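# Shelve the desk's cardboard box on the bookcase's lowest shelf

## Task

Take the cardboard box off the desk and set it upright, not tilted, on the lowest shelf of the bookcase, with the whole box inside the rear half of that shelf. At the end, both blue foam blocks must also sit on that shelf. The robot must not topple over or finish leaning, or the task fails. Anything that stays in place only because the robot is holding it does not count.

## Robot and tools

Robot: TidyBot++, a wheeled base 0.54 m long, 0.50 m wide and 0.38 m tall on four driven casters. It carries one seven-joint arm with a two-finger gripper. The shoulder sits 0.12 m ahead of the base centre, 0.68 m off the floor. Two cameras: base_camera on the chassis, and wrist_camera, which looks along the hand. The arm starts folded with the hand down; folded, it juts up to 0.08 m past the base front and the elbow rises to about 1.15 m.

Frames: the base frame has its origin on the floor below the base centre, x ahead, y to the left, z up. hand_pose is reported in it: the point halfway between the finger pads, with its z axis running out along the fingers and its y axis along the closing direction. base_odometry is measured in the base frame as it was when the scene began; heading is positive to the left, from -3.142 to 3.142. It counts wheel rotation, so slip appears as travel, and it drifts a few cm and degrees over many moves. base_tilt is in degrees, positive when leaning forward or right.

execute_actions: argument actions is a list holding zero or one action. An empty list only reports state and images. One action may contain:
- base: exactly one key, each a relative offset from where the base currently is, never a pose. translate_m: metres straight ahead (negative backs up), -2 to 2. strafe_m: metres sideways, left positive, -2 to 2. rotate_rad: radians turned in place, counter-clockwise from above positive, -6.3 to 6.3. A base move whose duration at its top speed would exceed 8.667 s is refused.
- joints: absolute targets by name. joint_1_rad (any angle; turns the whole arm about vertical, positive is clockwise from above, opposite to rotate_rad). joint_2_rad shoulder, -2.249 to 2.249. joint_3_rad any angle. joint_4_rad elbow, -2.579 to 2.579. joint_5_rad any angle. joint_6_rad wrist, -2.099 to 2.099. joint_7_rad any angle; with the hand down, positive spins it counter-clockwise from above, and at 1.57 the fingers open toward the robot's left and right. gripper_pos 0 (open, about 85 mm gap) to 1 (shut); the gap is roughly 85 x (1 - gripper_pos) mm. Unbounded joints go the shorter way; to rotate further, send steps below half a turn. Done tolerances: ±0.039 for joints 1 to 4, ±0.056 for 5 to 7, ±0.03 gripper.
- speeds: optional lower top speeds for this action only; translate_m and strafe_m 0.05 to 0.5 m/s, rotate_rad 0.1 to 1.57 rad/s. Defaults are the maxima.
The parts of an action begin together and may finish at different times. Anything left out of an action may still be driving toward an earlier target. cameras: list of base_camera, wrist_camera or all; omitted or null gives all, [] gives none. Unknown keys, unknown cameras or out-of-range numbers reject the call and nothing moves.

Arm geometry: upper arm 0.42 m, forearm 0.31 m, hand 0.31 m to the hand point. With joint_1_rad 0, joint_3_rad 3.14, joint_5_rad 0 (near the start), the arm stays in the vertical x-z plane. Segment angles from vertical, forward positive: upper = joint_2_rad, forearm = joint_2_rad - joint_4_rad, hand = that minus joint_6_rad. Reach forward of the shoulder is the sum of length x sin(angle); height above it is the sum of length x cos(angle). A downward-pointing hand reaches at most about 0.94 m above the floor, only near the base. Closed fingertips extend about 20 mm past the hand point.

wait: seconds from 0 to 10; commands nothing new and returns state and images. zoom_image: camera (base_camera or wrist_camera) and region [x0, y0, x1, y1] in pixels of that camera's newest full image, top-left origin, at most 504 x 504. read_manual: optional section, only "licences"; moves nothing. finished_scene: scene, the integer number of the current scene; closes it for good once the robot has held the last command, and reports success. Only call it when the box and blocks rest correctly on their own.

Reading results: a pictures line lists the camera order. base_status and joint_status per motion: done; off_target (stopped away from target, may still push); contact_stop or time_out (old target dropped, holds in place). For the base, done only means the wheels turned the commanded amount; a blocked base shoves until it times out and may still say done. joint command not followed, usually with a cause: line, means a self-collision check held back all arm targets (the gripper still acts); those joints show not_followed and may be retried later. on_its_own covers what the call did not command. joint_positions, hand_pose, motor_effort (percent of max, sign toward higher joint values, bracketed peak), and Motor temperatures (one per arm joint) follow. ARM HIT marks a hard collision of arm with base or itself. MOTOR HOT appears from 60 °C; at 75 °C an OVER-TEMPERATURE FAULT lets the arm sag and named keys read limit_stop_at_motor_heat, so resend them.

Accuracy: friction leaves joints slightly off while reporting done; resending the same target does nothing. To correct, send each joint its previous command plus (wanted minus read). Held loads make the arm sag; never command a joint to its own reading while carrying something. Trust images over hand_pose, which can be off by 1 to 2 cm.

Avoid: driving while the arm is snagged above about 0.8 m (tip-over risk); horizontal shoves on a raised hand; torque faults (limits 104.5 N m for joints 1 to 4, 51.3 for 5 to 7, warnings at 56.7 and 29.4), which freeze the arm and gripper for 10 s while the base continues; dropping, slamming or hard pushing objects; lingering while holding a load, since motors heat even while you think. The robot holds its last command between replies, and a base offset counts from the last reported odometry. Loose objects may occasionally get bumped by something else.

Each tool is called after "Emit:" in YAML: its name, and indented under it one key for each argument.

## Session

Emit:
execute_actions:
  actions: []

Scene clock: 0.00 s.
Motor temperatures (°C, as the motors report them): [33 34 30 35 36 33 35]
base_odometry: x=+0.000 y=+0.000 heading=+0.000 (m, m, rad; odometry frame)
base_tilt: forward=+0.2 right=-0.1 (deg)
base_status: not commanded
joint_positions: joint_1_rad=-0.039 joint_2_rad=-0.391 joint_3_rad=+3.198 joint_4_rad=-2.536 joint_5_rad=+0.043 joint_6_rad=-0.883 joint_7_rad=+1.550 gripper_pos=+0.000
joint_status: not commanded
motor_effort: joint_1_rad=+1 joint_2_rad=-1 joint_3_rad=+1 joint_4_rad=+15 joint_5_rad=+0 joint_6_rad=+0 joint_7_rad=+0 (%)
hand_pose: x=+0.2583 y=-0.0089 z=+0.5909 quat_wxyz=(+0.007, +0.998, -0.005, +0.057) (m; base frame)
pictures: base_camera, wrist_camera
Images, in order (width x height): base_camera 644x364, wrist_camera 644x476.

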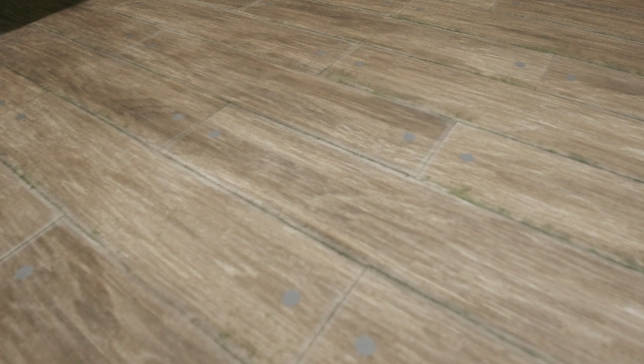

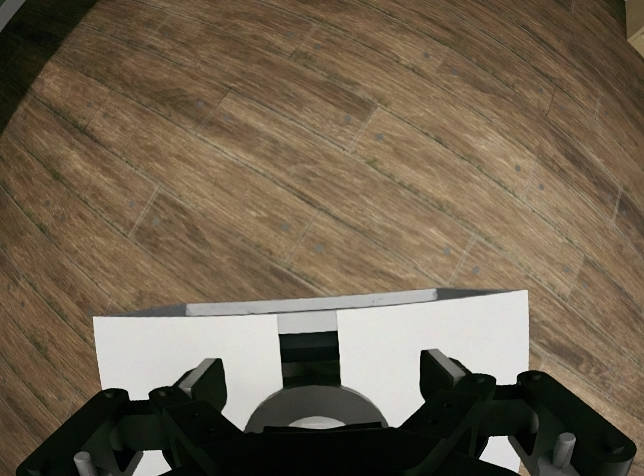

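Emit:
execute_actions:
  actions:
    - {"joints":{"joint_1_rad":0.01,"joint_2_rad":-0.5,"joint_3_rad":3.13,"joint_4_rad":-1.4,"joint_5_rad":-0.045,"joint_6_rad":-1.15,"joint_7_rad":1.6}}
  cameras: ["wrist_camera"]

Emit:
execute_actions:
  actions:
    - {"base":{"rotate_rad":1.0}}

Scene clock: 2.67 s.
Motor temperatures (°C, as the motors report them): [33 34 30 35 36 33 35]
base_odometry: x=+0.000 y=+0.000 heading=+0.000 (m, m, rad; odometry frame)
base_tilt: forward=+0.2 right=-0.1 (deg)
base_status: not commanded
joint_positions: joint_1_rad=-0.007 joint_2_rad=-0.490 joint_3_rad=+3.150 joint_4_rad=-1.409 joint_5_rad=+0.005 joint_6_rad=-1.127 joint_7_rad=+1.579 gripper_pos=+0.000
joint_status: all done
motor_effort: joint_1_rad=+1(2) joint_2_rad=-1(6) joint_3_rad=+1(2) joint_4_rad=+18(20) joint_5_rad=+0(0) joint_6_rad=+5(6) joint_7_rad=+0(1) (%)
hand_pose: x=+0.4477 y=-0.0016 z=+1.1012 quat_wxyz=(+0.003, +0.854, +0.002, +0.521) (m; base frame)
pictures: wrist_camera
Images, in order (width x height): wrist_camera 644x476.

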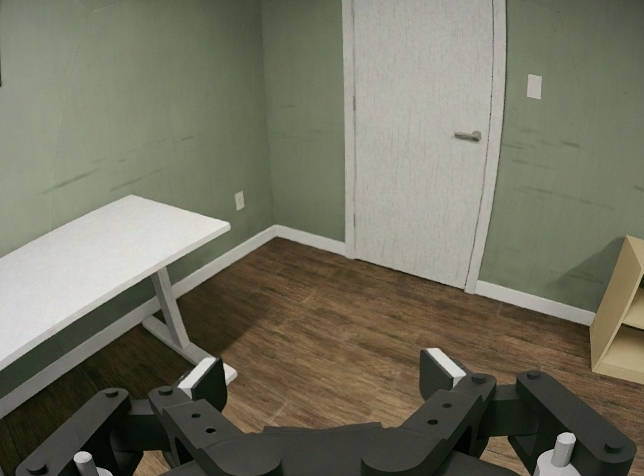

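Scene clock: 4.53 s.
Motor temperatures (°C, as the motors report them): [33 34 30 35 37 33 35]
base_odometry: x=+0.000 y=+0.000 heading=+0.999 (m, m, rad; odometry frame)
base_tilt: forward=+0.2 right=-0.1 (deg)
base_status: done
joint_positions: joint_1_rad=-0.004 joint_2_rad=-0.490 joint_3_rad=+3.142 joint_4_rad=-1.409 joint_5_rad=+0.001 joint_6_rad=-1.128 joint_7_rad=+1.579 gripper_pos=+0.000
joint_status: not commanded
motor_effort: joint_1_rad=+1(2) joint_2_rad=-1(2) joint_3_rad=+1(2) joint_4_rad=+18(19) joint_5_rad=+0(1) joint_6_rad=+6(6) joint_7_rad=+0(0) (%)
hand_pose: x=+0.4475 y=+0.0024 z=+1.1009 quat_wxyz=(+0.001, +0.854, +0.005, +0.520) (m; base frame)
pictures: base_camera, wrist_camera
Images, in order (width x height): base_camera 644x364, wrist_camera 644x476.

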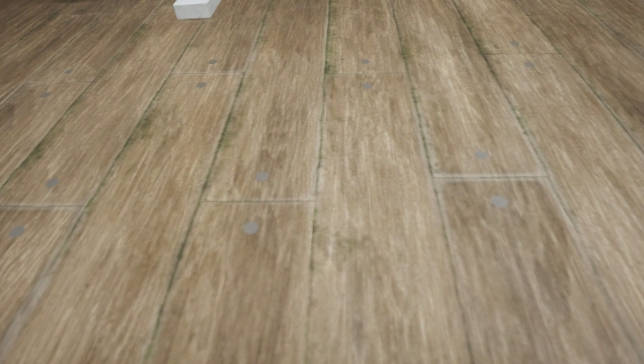

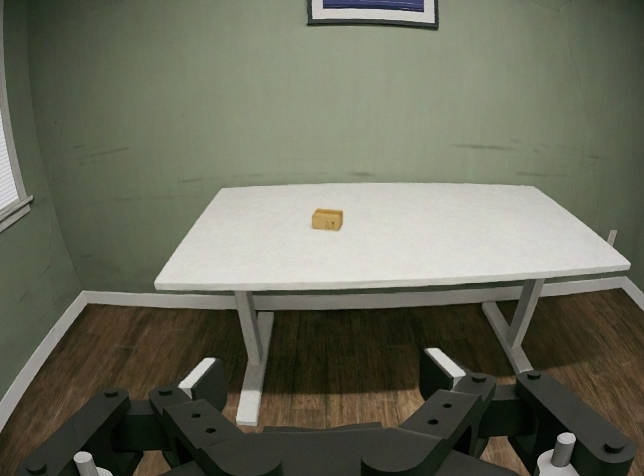

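Emit:
execute_actions:
  actions:
    - {"base":{"translate_m":0.66},"joints":{"joint_2_rad":0.5,"joint_4_rad":-0.5,"joint_6_rad":-1.66}}

Scene clock: 7.70 s.
Motor temperatures (°C, as the motors report them): [33 34 30 35 37 33 35]
base_odometry: x=+0.356 y=+0.556 heading=+1.000 (m, m, rad; odometry frame)
base_tilt: forward=+0.2 right=-0.1 (deg)
base_status: done
joint_positions: joint_1_rad=-0.004 joint_2_rad=+0.507 joint_3_rad=+3.142 joint_4_rad=-0.515 joint_5_rad=+0.001 joint_6_rad=-1.638 joint_7_rad=+1.579 gripper_pos=+0.000
joint_status: all done
motor_effort: joint_1_rad=+1(1) joint_2_rad=-32(37) joint_3_rad=+0(2) joint_4_rad=+17(20) joint_5_rad=+0(0) joint_6_rad=+3(6) joint_7_rad=+0(0) (%)
hand_pose: x=+0.7358 y=+0.0036 z=+0.9378 quat_wxyz=(+0.001, +0.971, +0.006, +0.239) (m; base frame)
pictures: base_camera, wrist_camera
Images, in order (width x height): base_camera 644x364, wrist_camera 644x476.

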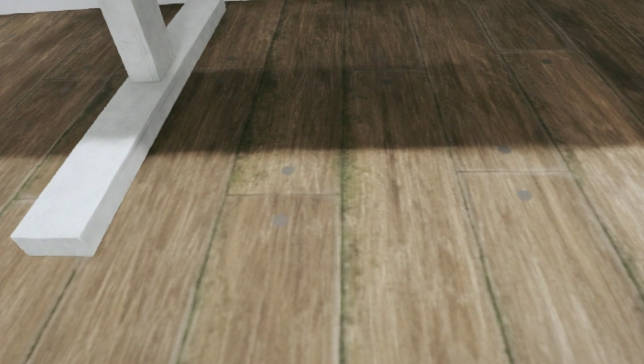

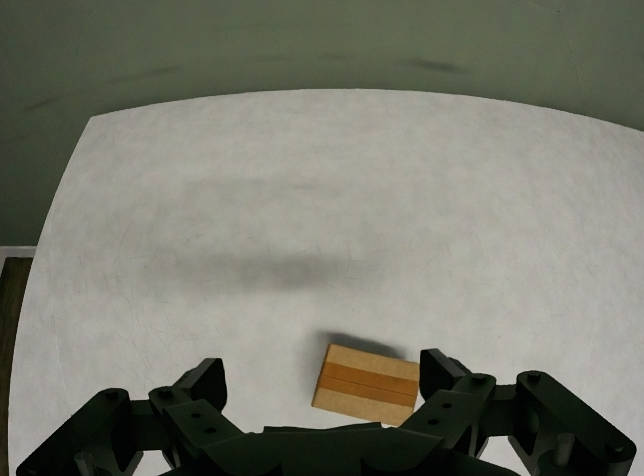

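Emit:
execute_actions:
  actions:
    - {"base":{"translate_m":0.15},"joints":{"joint_2_rad":0.42,"joint_4_rad":-0.9,"joint_6_rad":-1.84}}
  cameras: ["wrist_camera"]

Emit:
execute_actions:
  actions:
    - {"base":{"strafe_m":-0.04},"joints":{"joint_7_rad":2.95}}

Scene clock: 9.87 s.
Motor temperatures (°C, as the motors report them): [33 34 30 35 37 33 35]
base_odometry: x=+0.437 y=+0.682 heading=+1.001 (m, m, rad; odometry frame)
base_tilt: forward=+0.2 right=-0.1 (deg)
base_status: done
joint_positions: joint_1_rad=-0.004 joint_2_rad=+0.428 joint_3_rad=+3.142 joint_4_rad=-0.890 joint_5_rad=+0.001 joint_6_rad=-1.819 joint_7_rad=+1.579 gripper_pos=+0.000
joint_status: all done
motor_effort: joint_1_rad=+2(0) joint_2_rad=-29(34) joint_3_rad=+0(0) joint_4_rad=+16(19) joint_5_rad=+0(0) joint_6_rad=-1(4) joint_7_rad=+0(0) (%)
hand_pose: x=+0.5993 y=+0.0028 z=+0.8317 quat_wxyz=(+0.000, +1.000, +0.006, +0.002) (m; base frame)
pictures: wrist_camera
Images, in order (width x height): wrist_camera 644x476.

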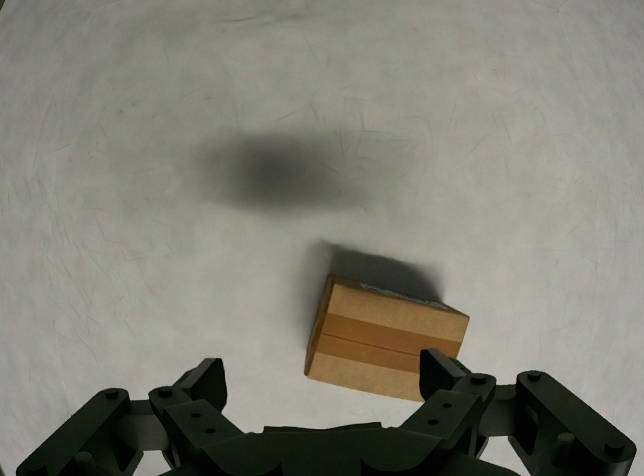

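Scene clock: 11.47 s.
Motor temperatures (°C, as the motors report them): [33 34 30 35 37 33 35]
base_odometry: x=+0.471 y=+0.661 heading=+1.001 (m, m, rad; odometry frame)
base_tilt: forward=+0.2 right=-0.1 (deg)
base_status: done
joint_positions: joint_1_rad=+0.010 joint_2_rad=+0.428 joint_3_rad=+3.141 joint_4_rad=-0.890 joint_5_rad=+0.000 joint_6_rad=-1.820 joint_7_rad=+2.950 gripper_pos=+0.000
joint_status: all done
motor_effort: joint_1_rad=+2(5) joint_2_rad=-29(30) joint_3_rad=+0(1) joint_4_rad=+16(17) joint_5_rad=+0(1) joint_6_rad=-1(1) joint_7_rad=-1(0) (%)
hand_pose: x=+0.5992 y=-0.0033 z=+0.8318 quat_wxyz=(+0.001, +0.775, +0.632, +0.002) (m; base frame)
pictures: base_camera, wrist_camera
Images, in order (width x height): base_camera 644x364, wrist_camera 644x476.

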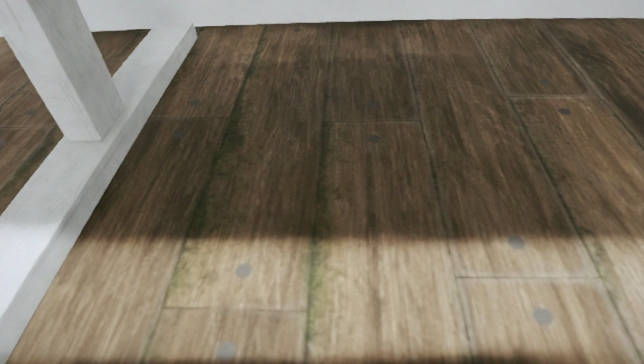

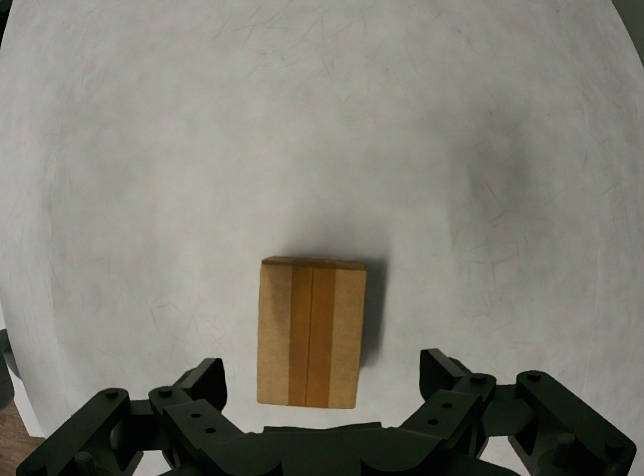

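Emit:
execute_actions:
  actions:
    - {"joints":{"joint_2_rad":0.385,"joint_4_rad":-1.2,"joint_6_rad":-1.535,"joint_7_rad":2.9}}
  cameras: ["wrist_camera"]

Scene clock: 13.50 s.
Motor temperatures (°C, as the motors report them): [33 34 30 35 37 33 35]
base_odometry: x=+0.471 y=+0.661 heading=+1.001 (m, m, rad; odometry frame)
base_tilt: forward=+0.2 right=-0.1 (deg)
base_status: not commanded
joint_positions: joint_1_rad=+0.010 joint_2_rad=+0.399 joint_3_rad=+3.141 joint_4_rad=-1.190 joint_5_rad=+0.000 joint_6_rad=-1.556 joint_7_rad=+2.921 gripper_pos=+0.000
joint_status: all done
motor_effort: joint_1_rad=+1(1) joint_2_rad=-29(30) joint_3_rad=+0(0) joint_4_rad=+17(17) joint_5_rad=+0(0) joint_6_rad=-1(0) joint_7_rad=+0(0) (%)
hand_pose: x=+0.5958 y=-0.0033 z=+0.7527 quat_wxyz=(-0.001, +0.784, +0.621, -0.001) (m; base frame)
pictures: wrist_camera
Images, in order (width x height): wrist_camera 644x476.

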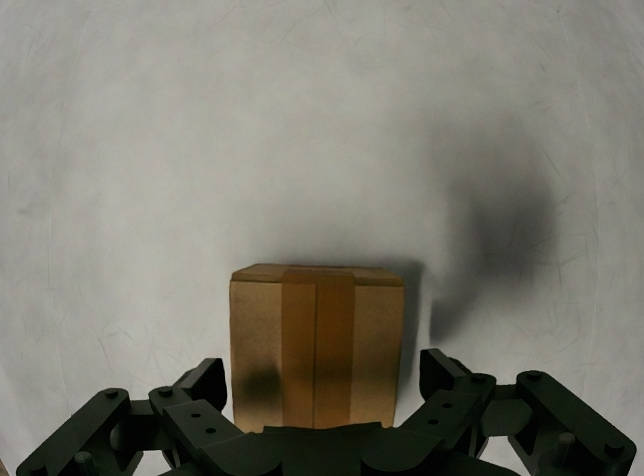

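Emit:
execute_actions:
  actions:
    - {"joints":{"gripper_pos":1}}
  cameras: []

Emit:
execute_actions:
  actions:
    - {"joints":{"joint_4_rad":-1.12,"joint_6_rad":-1.64}}
  cameras: []

Emit:
execute_actions:
  actions:
    - {"base":{"translate_m":-0.15},"joints":{"joint_7_rad":1.55}}
  cameras: ["wrist_camera"]

Emit:
execute_actions:
  actions:
    - {"joints":{"joint_4_rad":-1.195,"joint_6_rad":-1.54}}
  cameras: ["wrist_camera"]

Scene clock: 15.07 s.
Motor temperatures (°C, as the motors report them): [33 34 30 35 37 33 35]
base_odometry: x=+0.471 y=+0.661 heading=+1.001 (m, m, rad; odometry frame)
base_tilt: forward=+0.2 right=-0.1 (deg)
base_status: not commanded
joint_positions: joint_1_rad=+0.010 joint_2_rad=+0.394 joint_3_rad=+3.141 joint_4_rad=-1.192 joint_5_rad=+0.000 joint_6_rad=-1.555 joint_7_rad=+2.921 gripper_pos=+0.347
joint_status: gripper_pos off_target (ended at +0.347, target +1.000)
motor_effort: joint_1_rad=+1(2) joint_2_rad=-29(31) joint_3_rad=+0(0) joint_4_rad=+17(18) joint_5_rad=+0(1) joint_6_rad=-1(1) joint_7_rad=+0(0) (%)
hand_pose: x=+0.5949 y=-0.0033 z=+0.7543 quat_wxyz=(+0.000, +0.784, +0.621, +0.000) (m; base frame)
pictures: none
No camera images: the call's "cameras" was empty. Leave "cameras" out to get every camera's image.

Scene clock: 15.93 s.
Motor temperatures (°C, as the motors report them): [33 34 30 35 37 33 35]
base_odometry: x=+0.471 y=+0.661 heading=+1.001 (m, m, rad; odometry frame)
base_tilt: forward=+0.2 right=-0.1 (deg)
base_status: not commanded
joint_positions: joint_1_rad=+0.010 joint_2_rad=+0.392 joint_3_rad=+3.141 joint_4_rad=-1.130 joint_5_rad=+0.000 joint_6_rad=-1.620 joint_7_rad=+2.921 gripper_pos=+0.347
joint_status: all done
motor_effort: joint_1_rad=+1(1) joint_2_rad=-29(31) joint_3_rad=+0(0) joint_4_rad=+17(19) joint_5_rad=+0(0) joint_6_rad=-2(1) joint_7_rad=+0(0) (%)
hand_pose: x=+0.5934 y=-0.0032 z=+0.7749 quat_wxyz=(+0.000, +0.784, +0.621, +0.000) (m; base frame)
pictures: none
No camera images: the call's "cameras" was empty. Leave "cameras" out to get every camera's image.

Scene clock: 17.53 s.
Motor temperatures (°C, as the motors report them): [33 34 30 35 37 33 35]
base_odometry: x=+0.390 y=+0.534 heading=+1.001 (m, m, rad; odometry frame)
base_tilt: forward=+0.2 right=-0.1 (deg)
base_status: done
joint_positions: joint_1_rad=+0.010 joint_2_rad=+0.386 joint_3_rad=+3.141 joint_4_rad=-1.130 joint_5_rad=-0.001 joint_6_rad=-1.623 joint_7_rad=+1.550 gripper_pos=+0.347
joint_status: all done
motor_effort: joint_1_rad=+1(3) joint_2_rad=-29(32) joint_3_rad=+0(0) joint_4_rad=+17(18) joint_5_rad=+0(1) joint_6_rad=-1(0) joint_7_rad=+0(1) (%)
hand_pose: x=+0.5922 y=-0.0031 z=+0.7777 quat_wxyz=(+0.000, +1.000, -0.015, +0.002) (m; base frame)
pictures: wrist_camera
Images, in order (width x height): wrist_camera 644x476.

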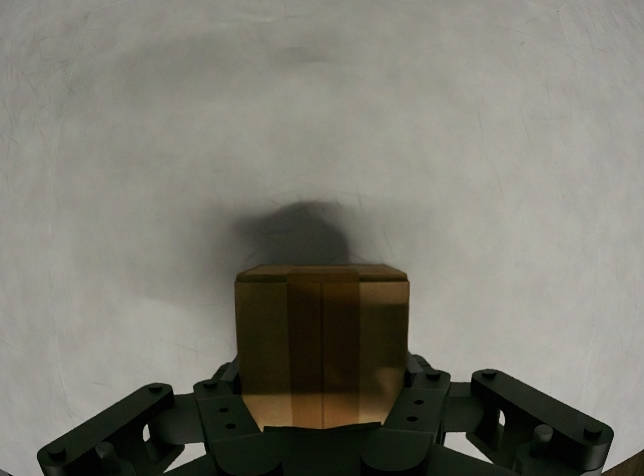

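Scene clock: 18.37 s.
Motor temperatures (°C, as the motors report them): [33 34 30 35 37 33 35]
base_odometry: x=+0.390 y=+0.534 heading=+1.001 (m, m, rad; odometry frame)
base_tilt: forward=+0.2 right=-0.1 (deg)
base_status: not commanded
joint_positions: joint_1_rad=+0.010 joint_2_rad=+0.388 joint_3_rad=+3.141 joint_4_rad=-1.191 joint_5_rad=-0.001 joint_6_rad=-1.560 joint_7_rad=+1.550 gripper_pos=+0.347
joint_status: all done
motor_effort: joint_1_rad=+2(2) joint_2_rad=-29(31) joint_3_rad=+0(0) joint_4_rad=+17(18) joint_5_rad=+0(0) joint_6_rad=+0(2) joint_7_rad=+0(1) (%)
hand_pose: x=+0.5935 y=-0.0031 z=+0.7577 quat_wxyz=(+0.000, +1.000, -0.015, +0.002) (m; base frame)
pictures: wrist_camera
Images, in order (width x height): wrist_camera 644x476.

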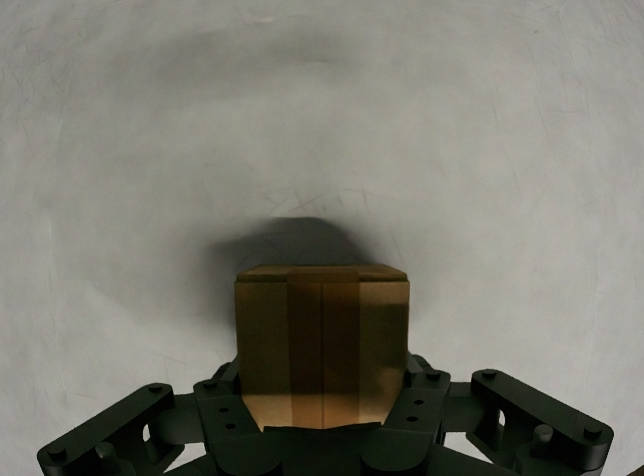

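Emit:
execute_actions:
  actions:
    - {"joints":{"joint_4_rad":-1.213,"gripper_pos":0}}
  cameras: []

Emit:
execute_actions:
  actions:
    - {"base":{"translate_m":-0.23},"joints":{"joint_6_rad":-0.85,"joint_7_rad":1.56}}
  cameras: ["wrist_camera"]

Emit:
execute_actions:
  actions:
    - {"joints":{"joint_4_rad":-1.61,"joint_6_rad":-0.19}}
  cameras: ["wrist_camera"]

Scene clock: 20.13 s.
Motor temperatures (°C, as the motors report them): [33 34 30 35 37 33 35]
base_odometry: x=+0.390 y=+0.534 heading=+1.001 (m, m, rad; odometry frame)
base_tilt: forward=+0.2 right=-0.1 (deg)
base_status: not commanded
joint_positions: joint_1_rad=+0.010 joint_2_rad=+0.387 joint_3_rad=+3.141 joint_4_rad=-1.206 joint_5_rad=-0.001 joint_6_rad=-1.559 joint_7_rad=+1.550 gripper_pos=+0.000
joint_status: all done
motor_effort: joint_1_rad=+1(1) joint_2_rad=-28(30) joint_3_rad=+0(0) joint_4_rad=+17(18) joint_5_rad=+0(0) joint_6_rad=+0(2) joint_7_rad=+0(0) (%)
hand_pose: x=+0.5890 y=-0.0031 z=+0.7533 quat_wxyz=(+0.000, +1.000, -0.015, -0.005) (m; base frame)
pictures: none
No camera images: the call's "cameras" was empty. Leave "cameras" out to get every camera's image.

Scene clock: 21.77 s.
Motor temperatures (°C, as the motors report them): [33 34 30 35 37 33 35]
base_odometry: x=+0.266 y=+0.340 heading=+1.001 (m, m, rad; odometry frame)
base_tilt: forward=+0.2 right=-0.1 (deg)
base_status: done
joint_positions: joint_1_rad=+0.010 joint_2_rad=+0.380 joint_3_rad=+3.141 joint_4_rad=-1.207 joint_5_rad=-0.001 joint_6_rad=-0.852 joint_7_rad=+1.550 gripper_pos=+0.000
joint_status: all done
motor_effort: joint_1_rad=+1(0) joint_2_rad=-31(33) joint_3_rad=+0(1) joint_4_rad=+21(22) joint_5_rad=+0(0) joint_6_rad=+3(5) joint_7_rad=+0(0) (%)
hand_pose: x=+0.7904 y=-0.0052 z=+0.8294 quat_wxyz=(-0.002, +0.939, -0.014, +0.344) (m; base frame)
pictures: wrist_camera
Images, in order (width x height): wrist_camera 644x476.

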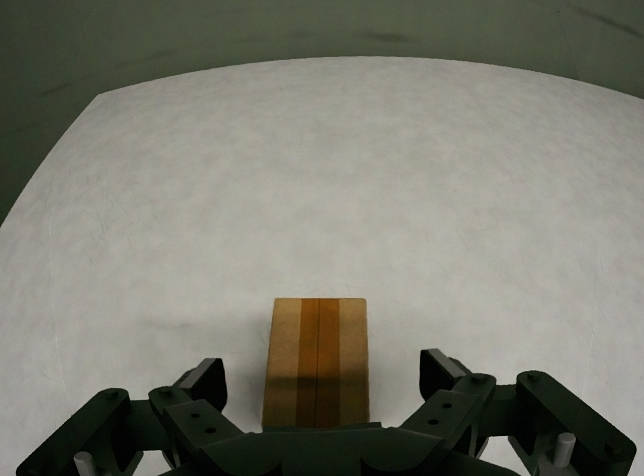

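Scene clock: 23.33 s.
Motor temperatures (°C, as the motors report them): [33 34 30 35 37 33 35]
base_odometry: x=+0.266 y=+0.340 heading=+1.001 (m, m, rad; odometry frame)
base_tilt: forward=+0.2 right=-0.1 (deg)
base_status: not commanded
joint_positions: joint_1_rad=+0.010 joint_2_rad=+0.381 joint_3_rad=+3.141 joint_4_rad=-1.599 joint_5_rad=-0.001 joint_6_rad=-0.210 joint_7_rad=+1.550 gripper_pos=+0.000
joint_status: all done
motor_effort: joint_1_rad=+1(2) joint_2_rad=-31(32) joint_3_rad=+0(0) joint_4_rad=+20(21) joint_5_rad=+0(0) joint_6_rad=+6(6) joint_7_rad=+0(0) (%)
hand_pose: x=+0.8174 y=-0.0055 z=+0.7664 quat_wxyz=(-0.003, +0.889, -0.014, +0.458) (m; base frame)
pictures: wrist_camera
Images, in order (width x height): wrist_camera 644x476.

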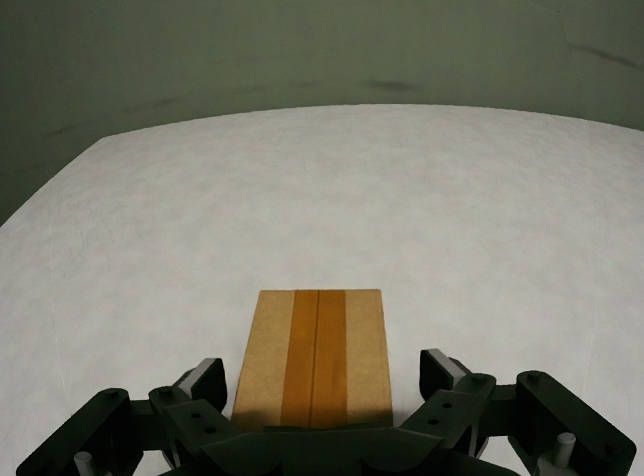

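Emit:
execute_actions:
  actions:
    - {"joints":{"joint_4_rad":-1.655,"joint_6_rad":-0.165,"joint_7_rad":1.59}}
  cameras: ["wrist_camera"]

Emit:
execute_actions:
  actions:
    - {"joints":{"gripper_pos":1}}
  cameras: ["wrist_camera"]

Scene clock: 24.53 s.
Motor temperatures (°C, as the motors report them): [33 34 30 35 37 33 35]
base_odometry: x=+0.266 y=+0.340 heading=+1.001 (m, m, rad; odometry frame)
base_tilt: forward=+0.2 right=-0.1 (deg)
base_status: not commanded
joint_positions: joint_1_rad=+0.010 joint_2_rad=+0.382 joint_3_rad=+3.141 joint_4_rad=-1.647 joint_5_rad=-0.001 joint_6_rad=-0.188 joint_7_rad=+1.570 gripper_pos=+0.000
joint_status: all done
motor_effort: joint_1_rad=+1(1) joint_2_rad=-31(32) joint_3_rad=+1(1) joint_4_rad=+20(21) joint_5_rad=+0(0) joint_6_rad=+6(6) joint_7_rad=+0(0) (%)
hand_pose: x=+0.8064 y=-0.0054 z=+0.7457 quat_wxyz=(+0.002, +0.895, -0.005, +0.446) (m; base frame)
pictures: wrist_camera
Images, in order (width x height): wrist_camera 644x476.

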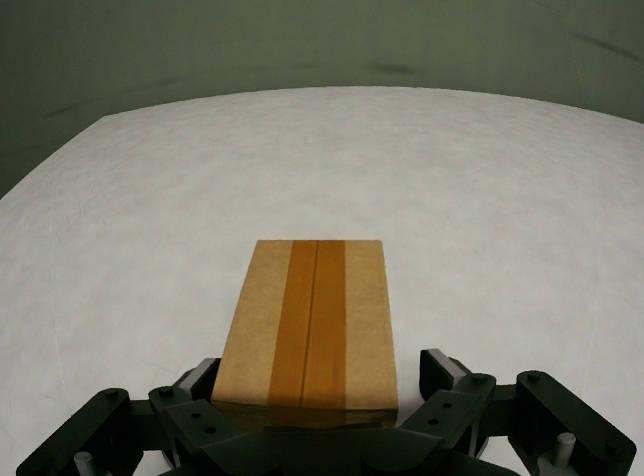

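Scene clock: 25.63 s.
Motor temperatures (°C, as the motors report them): [33 34 30 35 37 33 35]
base_odometry: x=+0.266 y=+0.340 heading=+1.001 (m, m, rad; odometry frame)
base_tilt: forward=+0.2 right=-0.1 (deg)
base_status: not commanded
joint_positions: joint_1_rad=+0.010 joint_2_rad=+0.382 joint_3_rad=+3.141 joint_4_rad=-1.647 joint_5_rad=-0.001 joint_6_rad=-0.185 joint_7_rad=+1.570 gripper_pos=+0.346
joint_status: gripper_pos off_target (ended at +0.346, target +1.000)
motor_effort: joint_1_rad=+2(1) joint_2_rad=-30(31) joint_3_rad=+0(0) joint_4_rad=+19(21) joint_5_rad=+0(0) joint_6_rad=+5(6) joint_7_rad=+0(0) (%)
hand_pose: x=+0.8067 y=-0.0054 z=+0.7463 quat_wxyz=(+0.002, +0.894, -0.005, +0.447) (m; base frame)
pictures: wrist_camera
Images, in order (width x height): wrist_camera 644x476.

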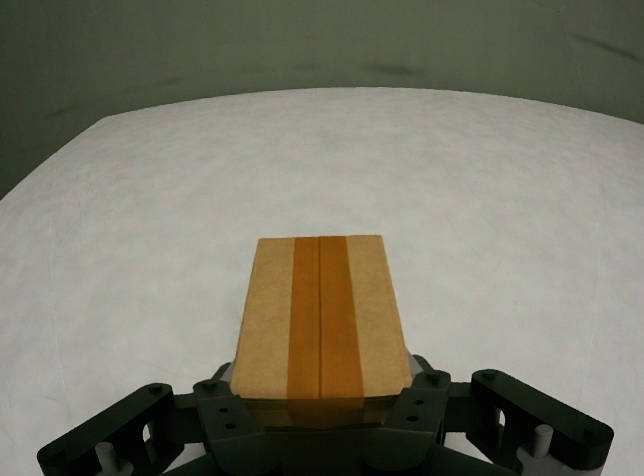

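Emit:
execute_actions:
  actions:
    - {"joints":{"joint_2_rad":-0.2,"joint_6_rad":-0.6}}
  cameras: []

Emit:
execute_actions:
  actions:
    - {"base":{"rotate_rad":-3.17}}

Scene clock: 27.67 s.
Motor temperatures (°C, as the motors report them): [33 34 30 35 37 33 35]
base_odometry: x=+0.266 y=+0.340 heading=+1.001 (m, m, rad; odometry frame)
base_tilt: forward=+0.2 right=-0.1 (deg)
base_status: not commanded
joint_positions: joint_1_rad=+0.010 joint_2_rad=-0.195 joint_3_rad=+3.141 joint_4_rad=-1.653 joint_5_rad=-0.001 joint_6_rad=-0.584 joint_7_rad=+1.570 gripper_pos=+0.346
joint_status: all done
motor_effort: joint_1_rad=+1(2) joint_2_rad=-15(34) joint_3_rad=+1(0) joint_4_rad=+23(23) joint_5_rad=+0(0) joint_6_rad=+6(7) joint_7_rad=+0(0) (%)
hand_pose: x=+0.6273 y=-0.0035 z=+0.9889 quat_wxyz=(+0.002, +0.852, -0.004, +0.523) (m; base frame)
pictures: none
No camera images: the call's "cameras" was empty. Leave "cameras" out to get every camera's image.

Scene clock: 30.97 s.
Motor temperatures (°C, as the motors report them): [33 34 30 35 37 33 35]
base_odometry: x=+0.267 y=+0.340 heading=-2.168 (m, m, rad; odometry frame)
base_tilt: forward=+0.2 right=-0.1 (deg)
base_status: done
joint_positions: joint_1_rad=+0.010 joint_2_rad=-0.195 joint_3_rad=+3.137 joint_4_rad=-1.653 joint_5_rad=-0.001 joint_6_rad=-0.584 joint_7_rad=+1.570 gripper_pos=+0.346
joint_status: not commanded
motor_effort: joint_1_rad=+2(4) joint_2_rad=-14(17) joint_3_rad=+1(3) joint_4_rad=+23(23) joint_5_rad=+0(1) joint_6_rad=+6(8) joint_7_rad=+0(0) (%)
hand_pose: x=+0.6273 y=-0.0013 z=+0.9885 quat_wxyz=(+0.002, +0.853, -0.003, +0.522) (m; base frame)
pictures: base_camera, wrist_camera
Images, in order (width x height): base_camera 644x364, wrist_camera 644x476.

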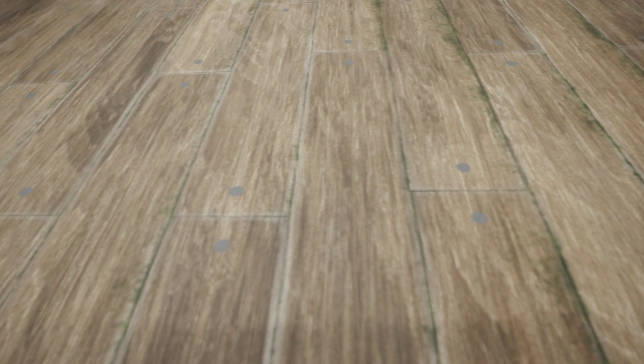

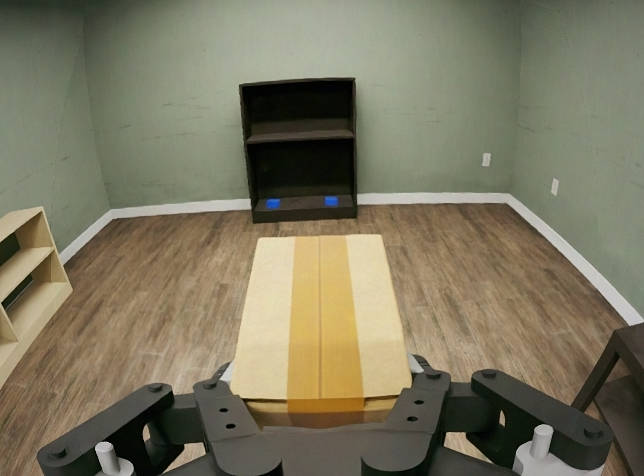

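Emit:
execute_actions:
  actions:
    - {"base":{"strafe_m":0.14}}
  cameras: []

Emit:
execute_actions:
  actions:
    - {"base":{"translate_m":1.75},"joints":{"joint_2_rad":1.68,"joint_4_rad":-0.75,"joint_6_rad":0.26}}

Scene clock: 32.73 s.
Motor temperatures (°C, as the motors report them): [33 34 30 35 37 33 35]
base_odometry: x=+0.382 y=+0.261 heading=-2.169 (m, m, rad; odometry frame)
base_tilt: forward=+0.2 right=-0.1 (deg)
base_status: done
joint_positions: joint_1_rad=+0.010 joint_2_rad=-0.195 joint_3_rad=+3.132 joint_4_rad=-1.653 joint_5_rad=-0.001 joint_6_rad=-0.584 joint_7_rad=+1.570 gripper_pos=+0.346
joint_status: not commanded
motor_effort: joint_1_rad=+2(4) joint_2_rad=-15(15) joint_3_rad=+1(4) joint_4_rad=+23(23) joint_5_rad=+0(1) joint_6_rad=+6(6) joint_7_rad=+0(0) (%)
hand_pose: x=+0.6272 y=+0.0016 z=+0.9884 quat_wxyz=(+0.001, +0.853, +0.000, +0.522) (m; base frame)
pictures: none
No camera images: the call's "cameras" was empty. Leave "cameras" out to get every camera's image.

Scene clock: 37.57 s.
Motor temperatures (°C, as the motors report them): [33 35 30 35 37 33 35]
base_odometry: x=-0.602 y=-1.186 heading=-2.169 (m, m, rad; odometry frame)
base_tilt: forward=+0.2 right=-0.1 (deg)
base_status: done
joint_positions: joint_1_rad=+0.010 joint_2_rad=+1.684 joint_3_rad=+3.132 joint_4_rad=-0.763 joint_5_rad=-0.001 joint_6_rad=+0.236 joint_7_rad=+1.570 gripper_pos=+0.346
joint_status: all done
motor_effort: joint_1_rad=+2(0) joint_2_rad=-49(54) joint_3_rad=+0(2) joint_4_rad=+16(24) joint_5_rad=+0(0) joint_6_rad=+6(8) joint_7_rad=+0(0) (%)
hand_pose: x=+0.9881 y=-0.0040 z=+0.2072 quat_wxyz=(-0.002, +0.894, -0.008, +0.449) (m; base frame)
pictures: base_camera, wrist_camera
Images, in order (width x height): base_camera 644x364, wrist_camera 644x476.

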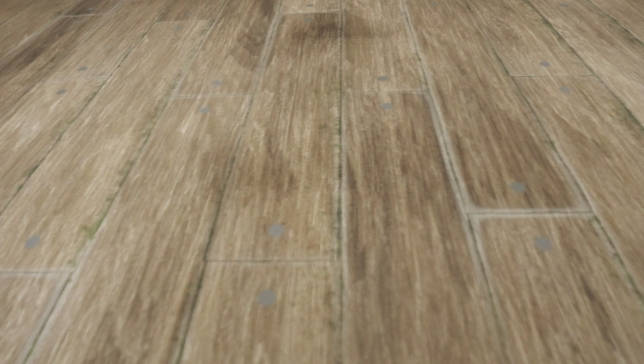

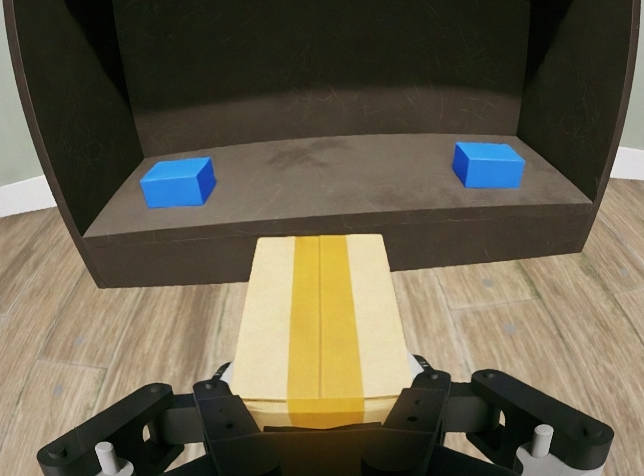

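Emit:
execute_actions:
  actions:
    - {"base":{"translate_m":0.36},"speeds":{"translate_m":0.3}}

Emit:
execute_actions:
  actions:
    - {"base":{"translate_m":0.1},"speeds":{"translate_m":0.1},"joints":{"joint_2_rad":1.77,"joint_6_rad":0.35}}

Scene clock: 40.03 s.
Motor temperatures (°C, as the motors report them): [33 35 30 35 37 33 35]
base_odometry: x=-0.804 y=-1.484 heading=-2.168 (m, m, rad; odometry frame)
base_tilt: forward=+0.2 right=-0.1 (deg)
base_status: done
joint_positions: joint_1_rad=+0.010 joint_2_rad=+1.684 joint_3_rad=+3.132 joint_4_rad=-0.761 joint_5_rad=-0.001 joint_6_rad=+0.236 joint_7_rad=+1.570 gripper_pos=+0.346
joint_status: not commanded
motor_effort: joint_1_rad=+1(6) joint_2_rad=-49(50) joint_3_rad=+0(1) joint_4_rad=+16(17) joint_5_rad=+0(0) joint_6_rad=+5(6) joint_7_rad=+0(0) (%)
hand_pose: x=+0.9887 y=-0.0041 z=+0.2077 quat_wxyz=(-0.002, +0.893, -0.008, +0.450) (m; base frame)
pictures: base_camera, wrist_camera
Images, in order (width x height): base_camera 644x364, wrist_camera 644x476.

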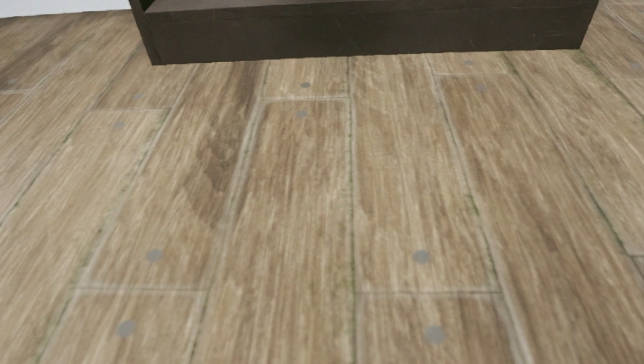

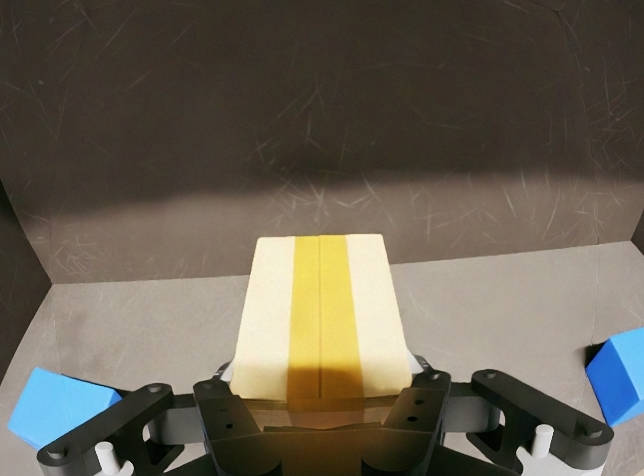

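Scene clock: 41.57 s.
Motor temperatures (°C, as the motors report them): [33 35 30 35 37 33 35]
base_odometry: x=-0.860 y=-1.567 heading=-2.168 (m, m, rad; odometry frame)
base_tilt: forward=+0.2 right=-0.1 (deg)
base_status: done
joint_positions: joint_1_rad=+0.010 joint_2_rad=+1.778 joint_3_rad=+3.132 joint_4_rad=-0.758 joint_5_rad=-0.001 joint_6_rad=+0.325 joint_7_rad=+1.570 gripper_pos=+0.346
joint_status: all done
motor_effort: joint_1_rad=+2(6) joint_2_rad=-47(51) joint_3_rad=+0(1) joint_4_rad=+15(17) joint_5_rad=+0(0) joint_6_rad=+5(7) joint_7_rad=+0(0) (%)
hand_pose: x=+0.9594 y=-0.0040 z=+0.1509 quat_wxyz=(-0.002, +0.894, -0.008, +0.449) (m; base frame)
pictures: base_camera, wrist_camera
Images, in order (width x height): base_camera 644x364, wrist_camera 644x476.

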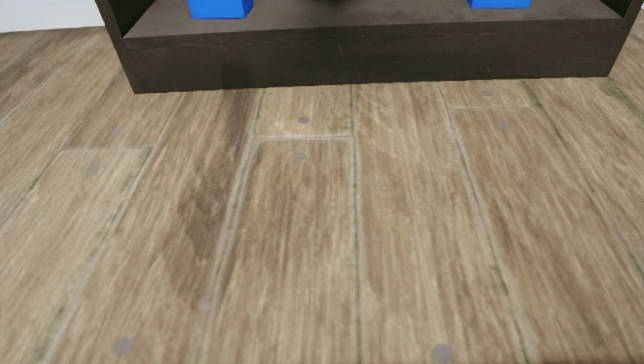

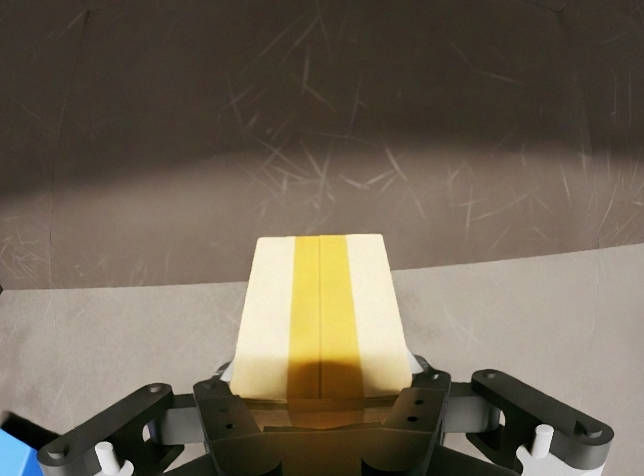

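Emit:
execute_actions:
  actions:
    - {"base":{"translate_m":0.04},"speeds":{"translate_m":0.1},"joints":{"joint_2_rad":1.81,"joint_6_rad":0.385}}

Scene clock: 43.10 s.
Motor temperatures (°C, as the motors report them): [33 35 30 35 37 33 35]
base_odometry: x=-0.883 y=-1.600 heading=-2.167 (m, m, rad; odometry frame)
base_tilt: forward=+0.2 right=-0.1 (deg)
base_status: done
joint_positions: joint_1_rad=+0.010 joint_2_rad=+1.811 joint_3_rad=+3.132 joint_4_rad=-0.758 joint_5_rad=-0.001 joint_6_rad=+0.360 joint_7_rad=+1.570 gripper_pos=+0.346
joint_status: all done
motor_effort: joint_1_rad=+2(6) joint_2_rad=-47(49) joint_3_rad=+0(1) joint_4_rad=+14(16) joint_5_rad=+0(1) joint_6_rad=+6(6) joint_7_rad=+0(0) (%)
hand_pose: x=+0.9485 y=-0.0040 z=+0.1327 quat_wxyz=(-0.001, +0.893, -0.008, +0.450) (m; base frame)
pictures: base_camera, wrist_camera
Images, in order (width x height): base_camera 644x364, wrist_camera 644x476.

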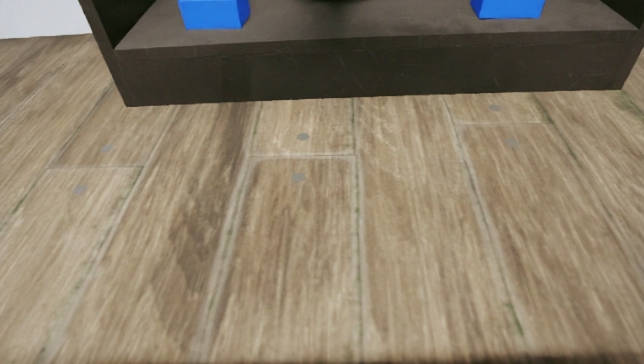

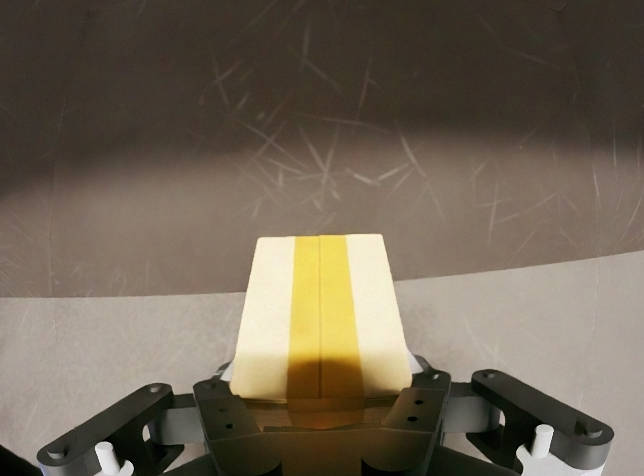

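Emit:
execute_actions:
  actions:
    - {"base":{"translate_m":0.007},"joints":{"joint_2_rad":1.83,"joint_6_rad":0.4}}

Scene clock: 43.83 s.
Motor temperatures (°C, as the motors report them): [33 35 30 35 37 33 35]
base_odometry: x=-0.887 y=-1.606 heading=-2.167 (m, m, rad; odometry frame)
base_tilt: forward=+0.2 right=-0.1 (deg)
base_status: done
joint_positions: joint_1_rad=+0.010 joint_2_rad=+1.821 joint_3_rad=+3.132 joint_4_rad=-0.757 joint_5_rad=-0.001 joint_6_rad=+0.378 joint_7_rad=+1.570 gripper_pos=+0.346
joint_status: all done
motor_effort: joint_1_rad=+1(5) joint_2_rad=-44(47) joint_3_rad=+0(1) joint_4_rad=+13(15) joint_5_rad=+0(0) joint_6_rad=+6(6) joint_7_rad=+0(0) (%)
hand_pose: x=+0.9464 y=-0.0041 z=+0.1290 quat_wxyz=(-0.001, +0.891, -0.008, +0.454) (m; base frame)
pictures: base_camera, wrist_camera
Images, in order (width x height): base_camera 644x364, wrist_camera 644x476.

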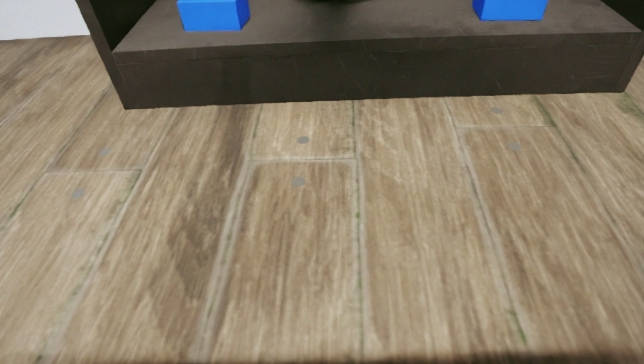

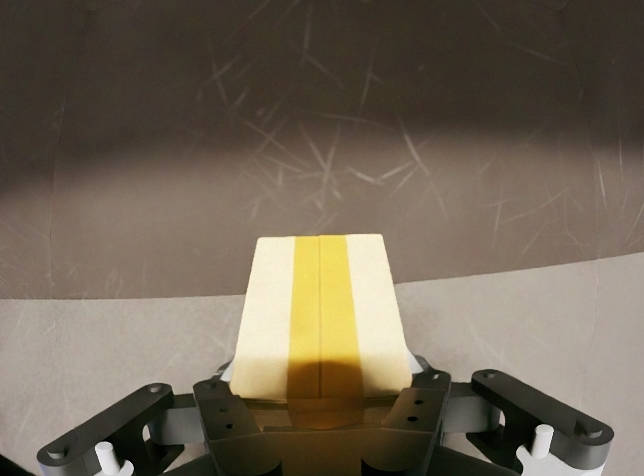

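Emit:
execute_actions:
  actions:
    - {"joints":{"gripper_pos":0}}
  cameras: ["wrist_camera"]

Emit:
execute_actions:
  actions:
    - {"base":{"translate_m":-0.3},"joints":{"joint_2_rad":1.76}}

Scene clock: 45.17 s.
Motor temperatures (°C, as the motors report them): [33 35 30 35 37 33 35]
base_odometry: x=-0.887 y=-1.606 heading=-2.167 (m, m, rad; odometry frame)
base_tilt: forward=+0.2 right=-0.1 (deg)
base_status: not commanded
joint_positions: joint_1_rad=+0.010 joint_2_rad=+1.821 joint_3_rad=+3.132 joint_4_rad=-0.757 joint_5_rad=-0.001 joint_6_rad=+0.378 joint_7_rad=+1.570 gripper_pos=+0.000
joint_status: all done
motor_effort: joint_1_rad=+1(1) joint_2_rad=-45(46) joint_3_rad=+0(0) joint_4_rad=+13(14) joint_5_rad=+0(0) joint_6_rad=+6(5) joint_7_rad=+0(0) (%)
hand_pose: x=+0.9464 y=-0.0041 z=+0.1290 quat_wxyz=(-0.001, +0.891, -0.008, +0.454) (m; base frame)
pictures: wrist_camera
Images, in order (width x height): wrist_camera 644x476.

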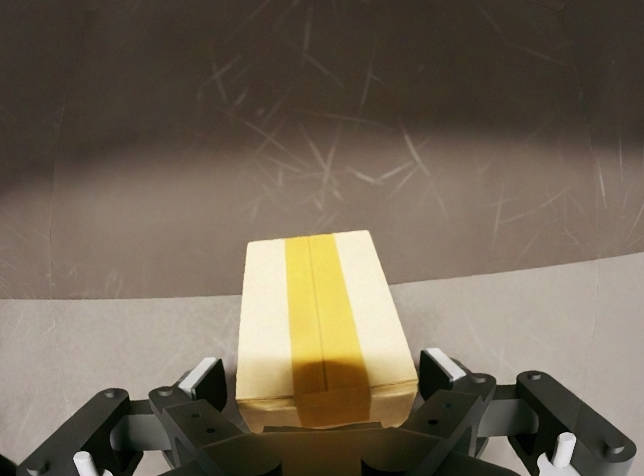

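Scene clock: 47.17 s.
Motor temperatures (°C, as the motors report them): [33 35 30 35 37 33 35]
base_odometry: x=-0.718 y=-1.358 heading=-2.167 (m, m, rad; odometry frame)
base_tilt: forward=+0.2 right=-0.1 (deg)
base_status: done
joint_positions: joint_1_rad=+0.010 joint_2_rad=+1.758 joint_3_rad=+3.132 joint_4_rad=-0.752 joint_5_rad=-0.001 joint_6_rad=+0.382 joint_7_rad=+1.570 gripper_pos=+0.000
joint_status: all done
motor_effort: joint_1_rad=+2(3) joint_2_rad=-46(49) joint_3_rad=+0(1) joint_4_rad=+14(16) joint_5_rad=+0(0) joint_6_rad=+5(6) joint_7_rad=+0(0) (%)
hand_pose: x=+0.9820 y=-0.0047 z=+0.1850 quat_wxyz=(-0.001, +0.874, -0.008, +0.485) (m; base frame)
pictures: base_camera, wrist_camera
Images, in order (width x height): base_camera 644x364, wrist_camera 644x476.

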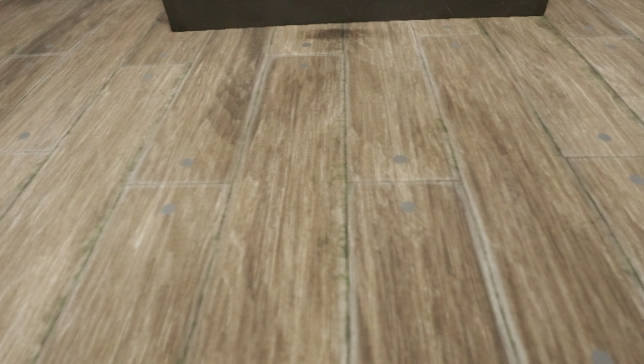

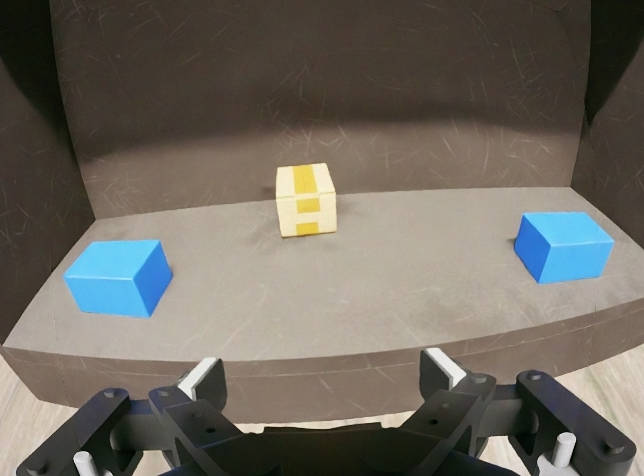

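Emit:
finished_scene:
  scene: 2

The scene is finished: the task was done.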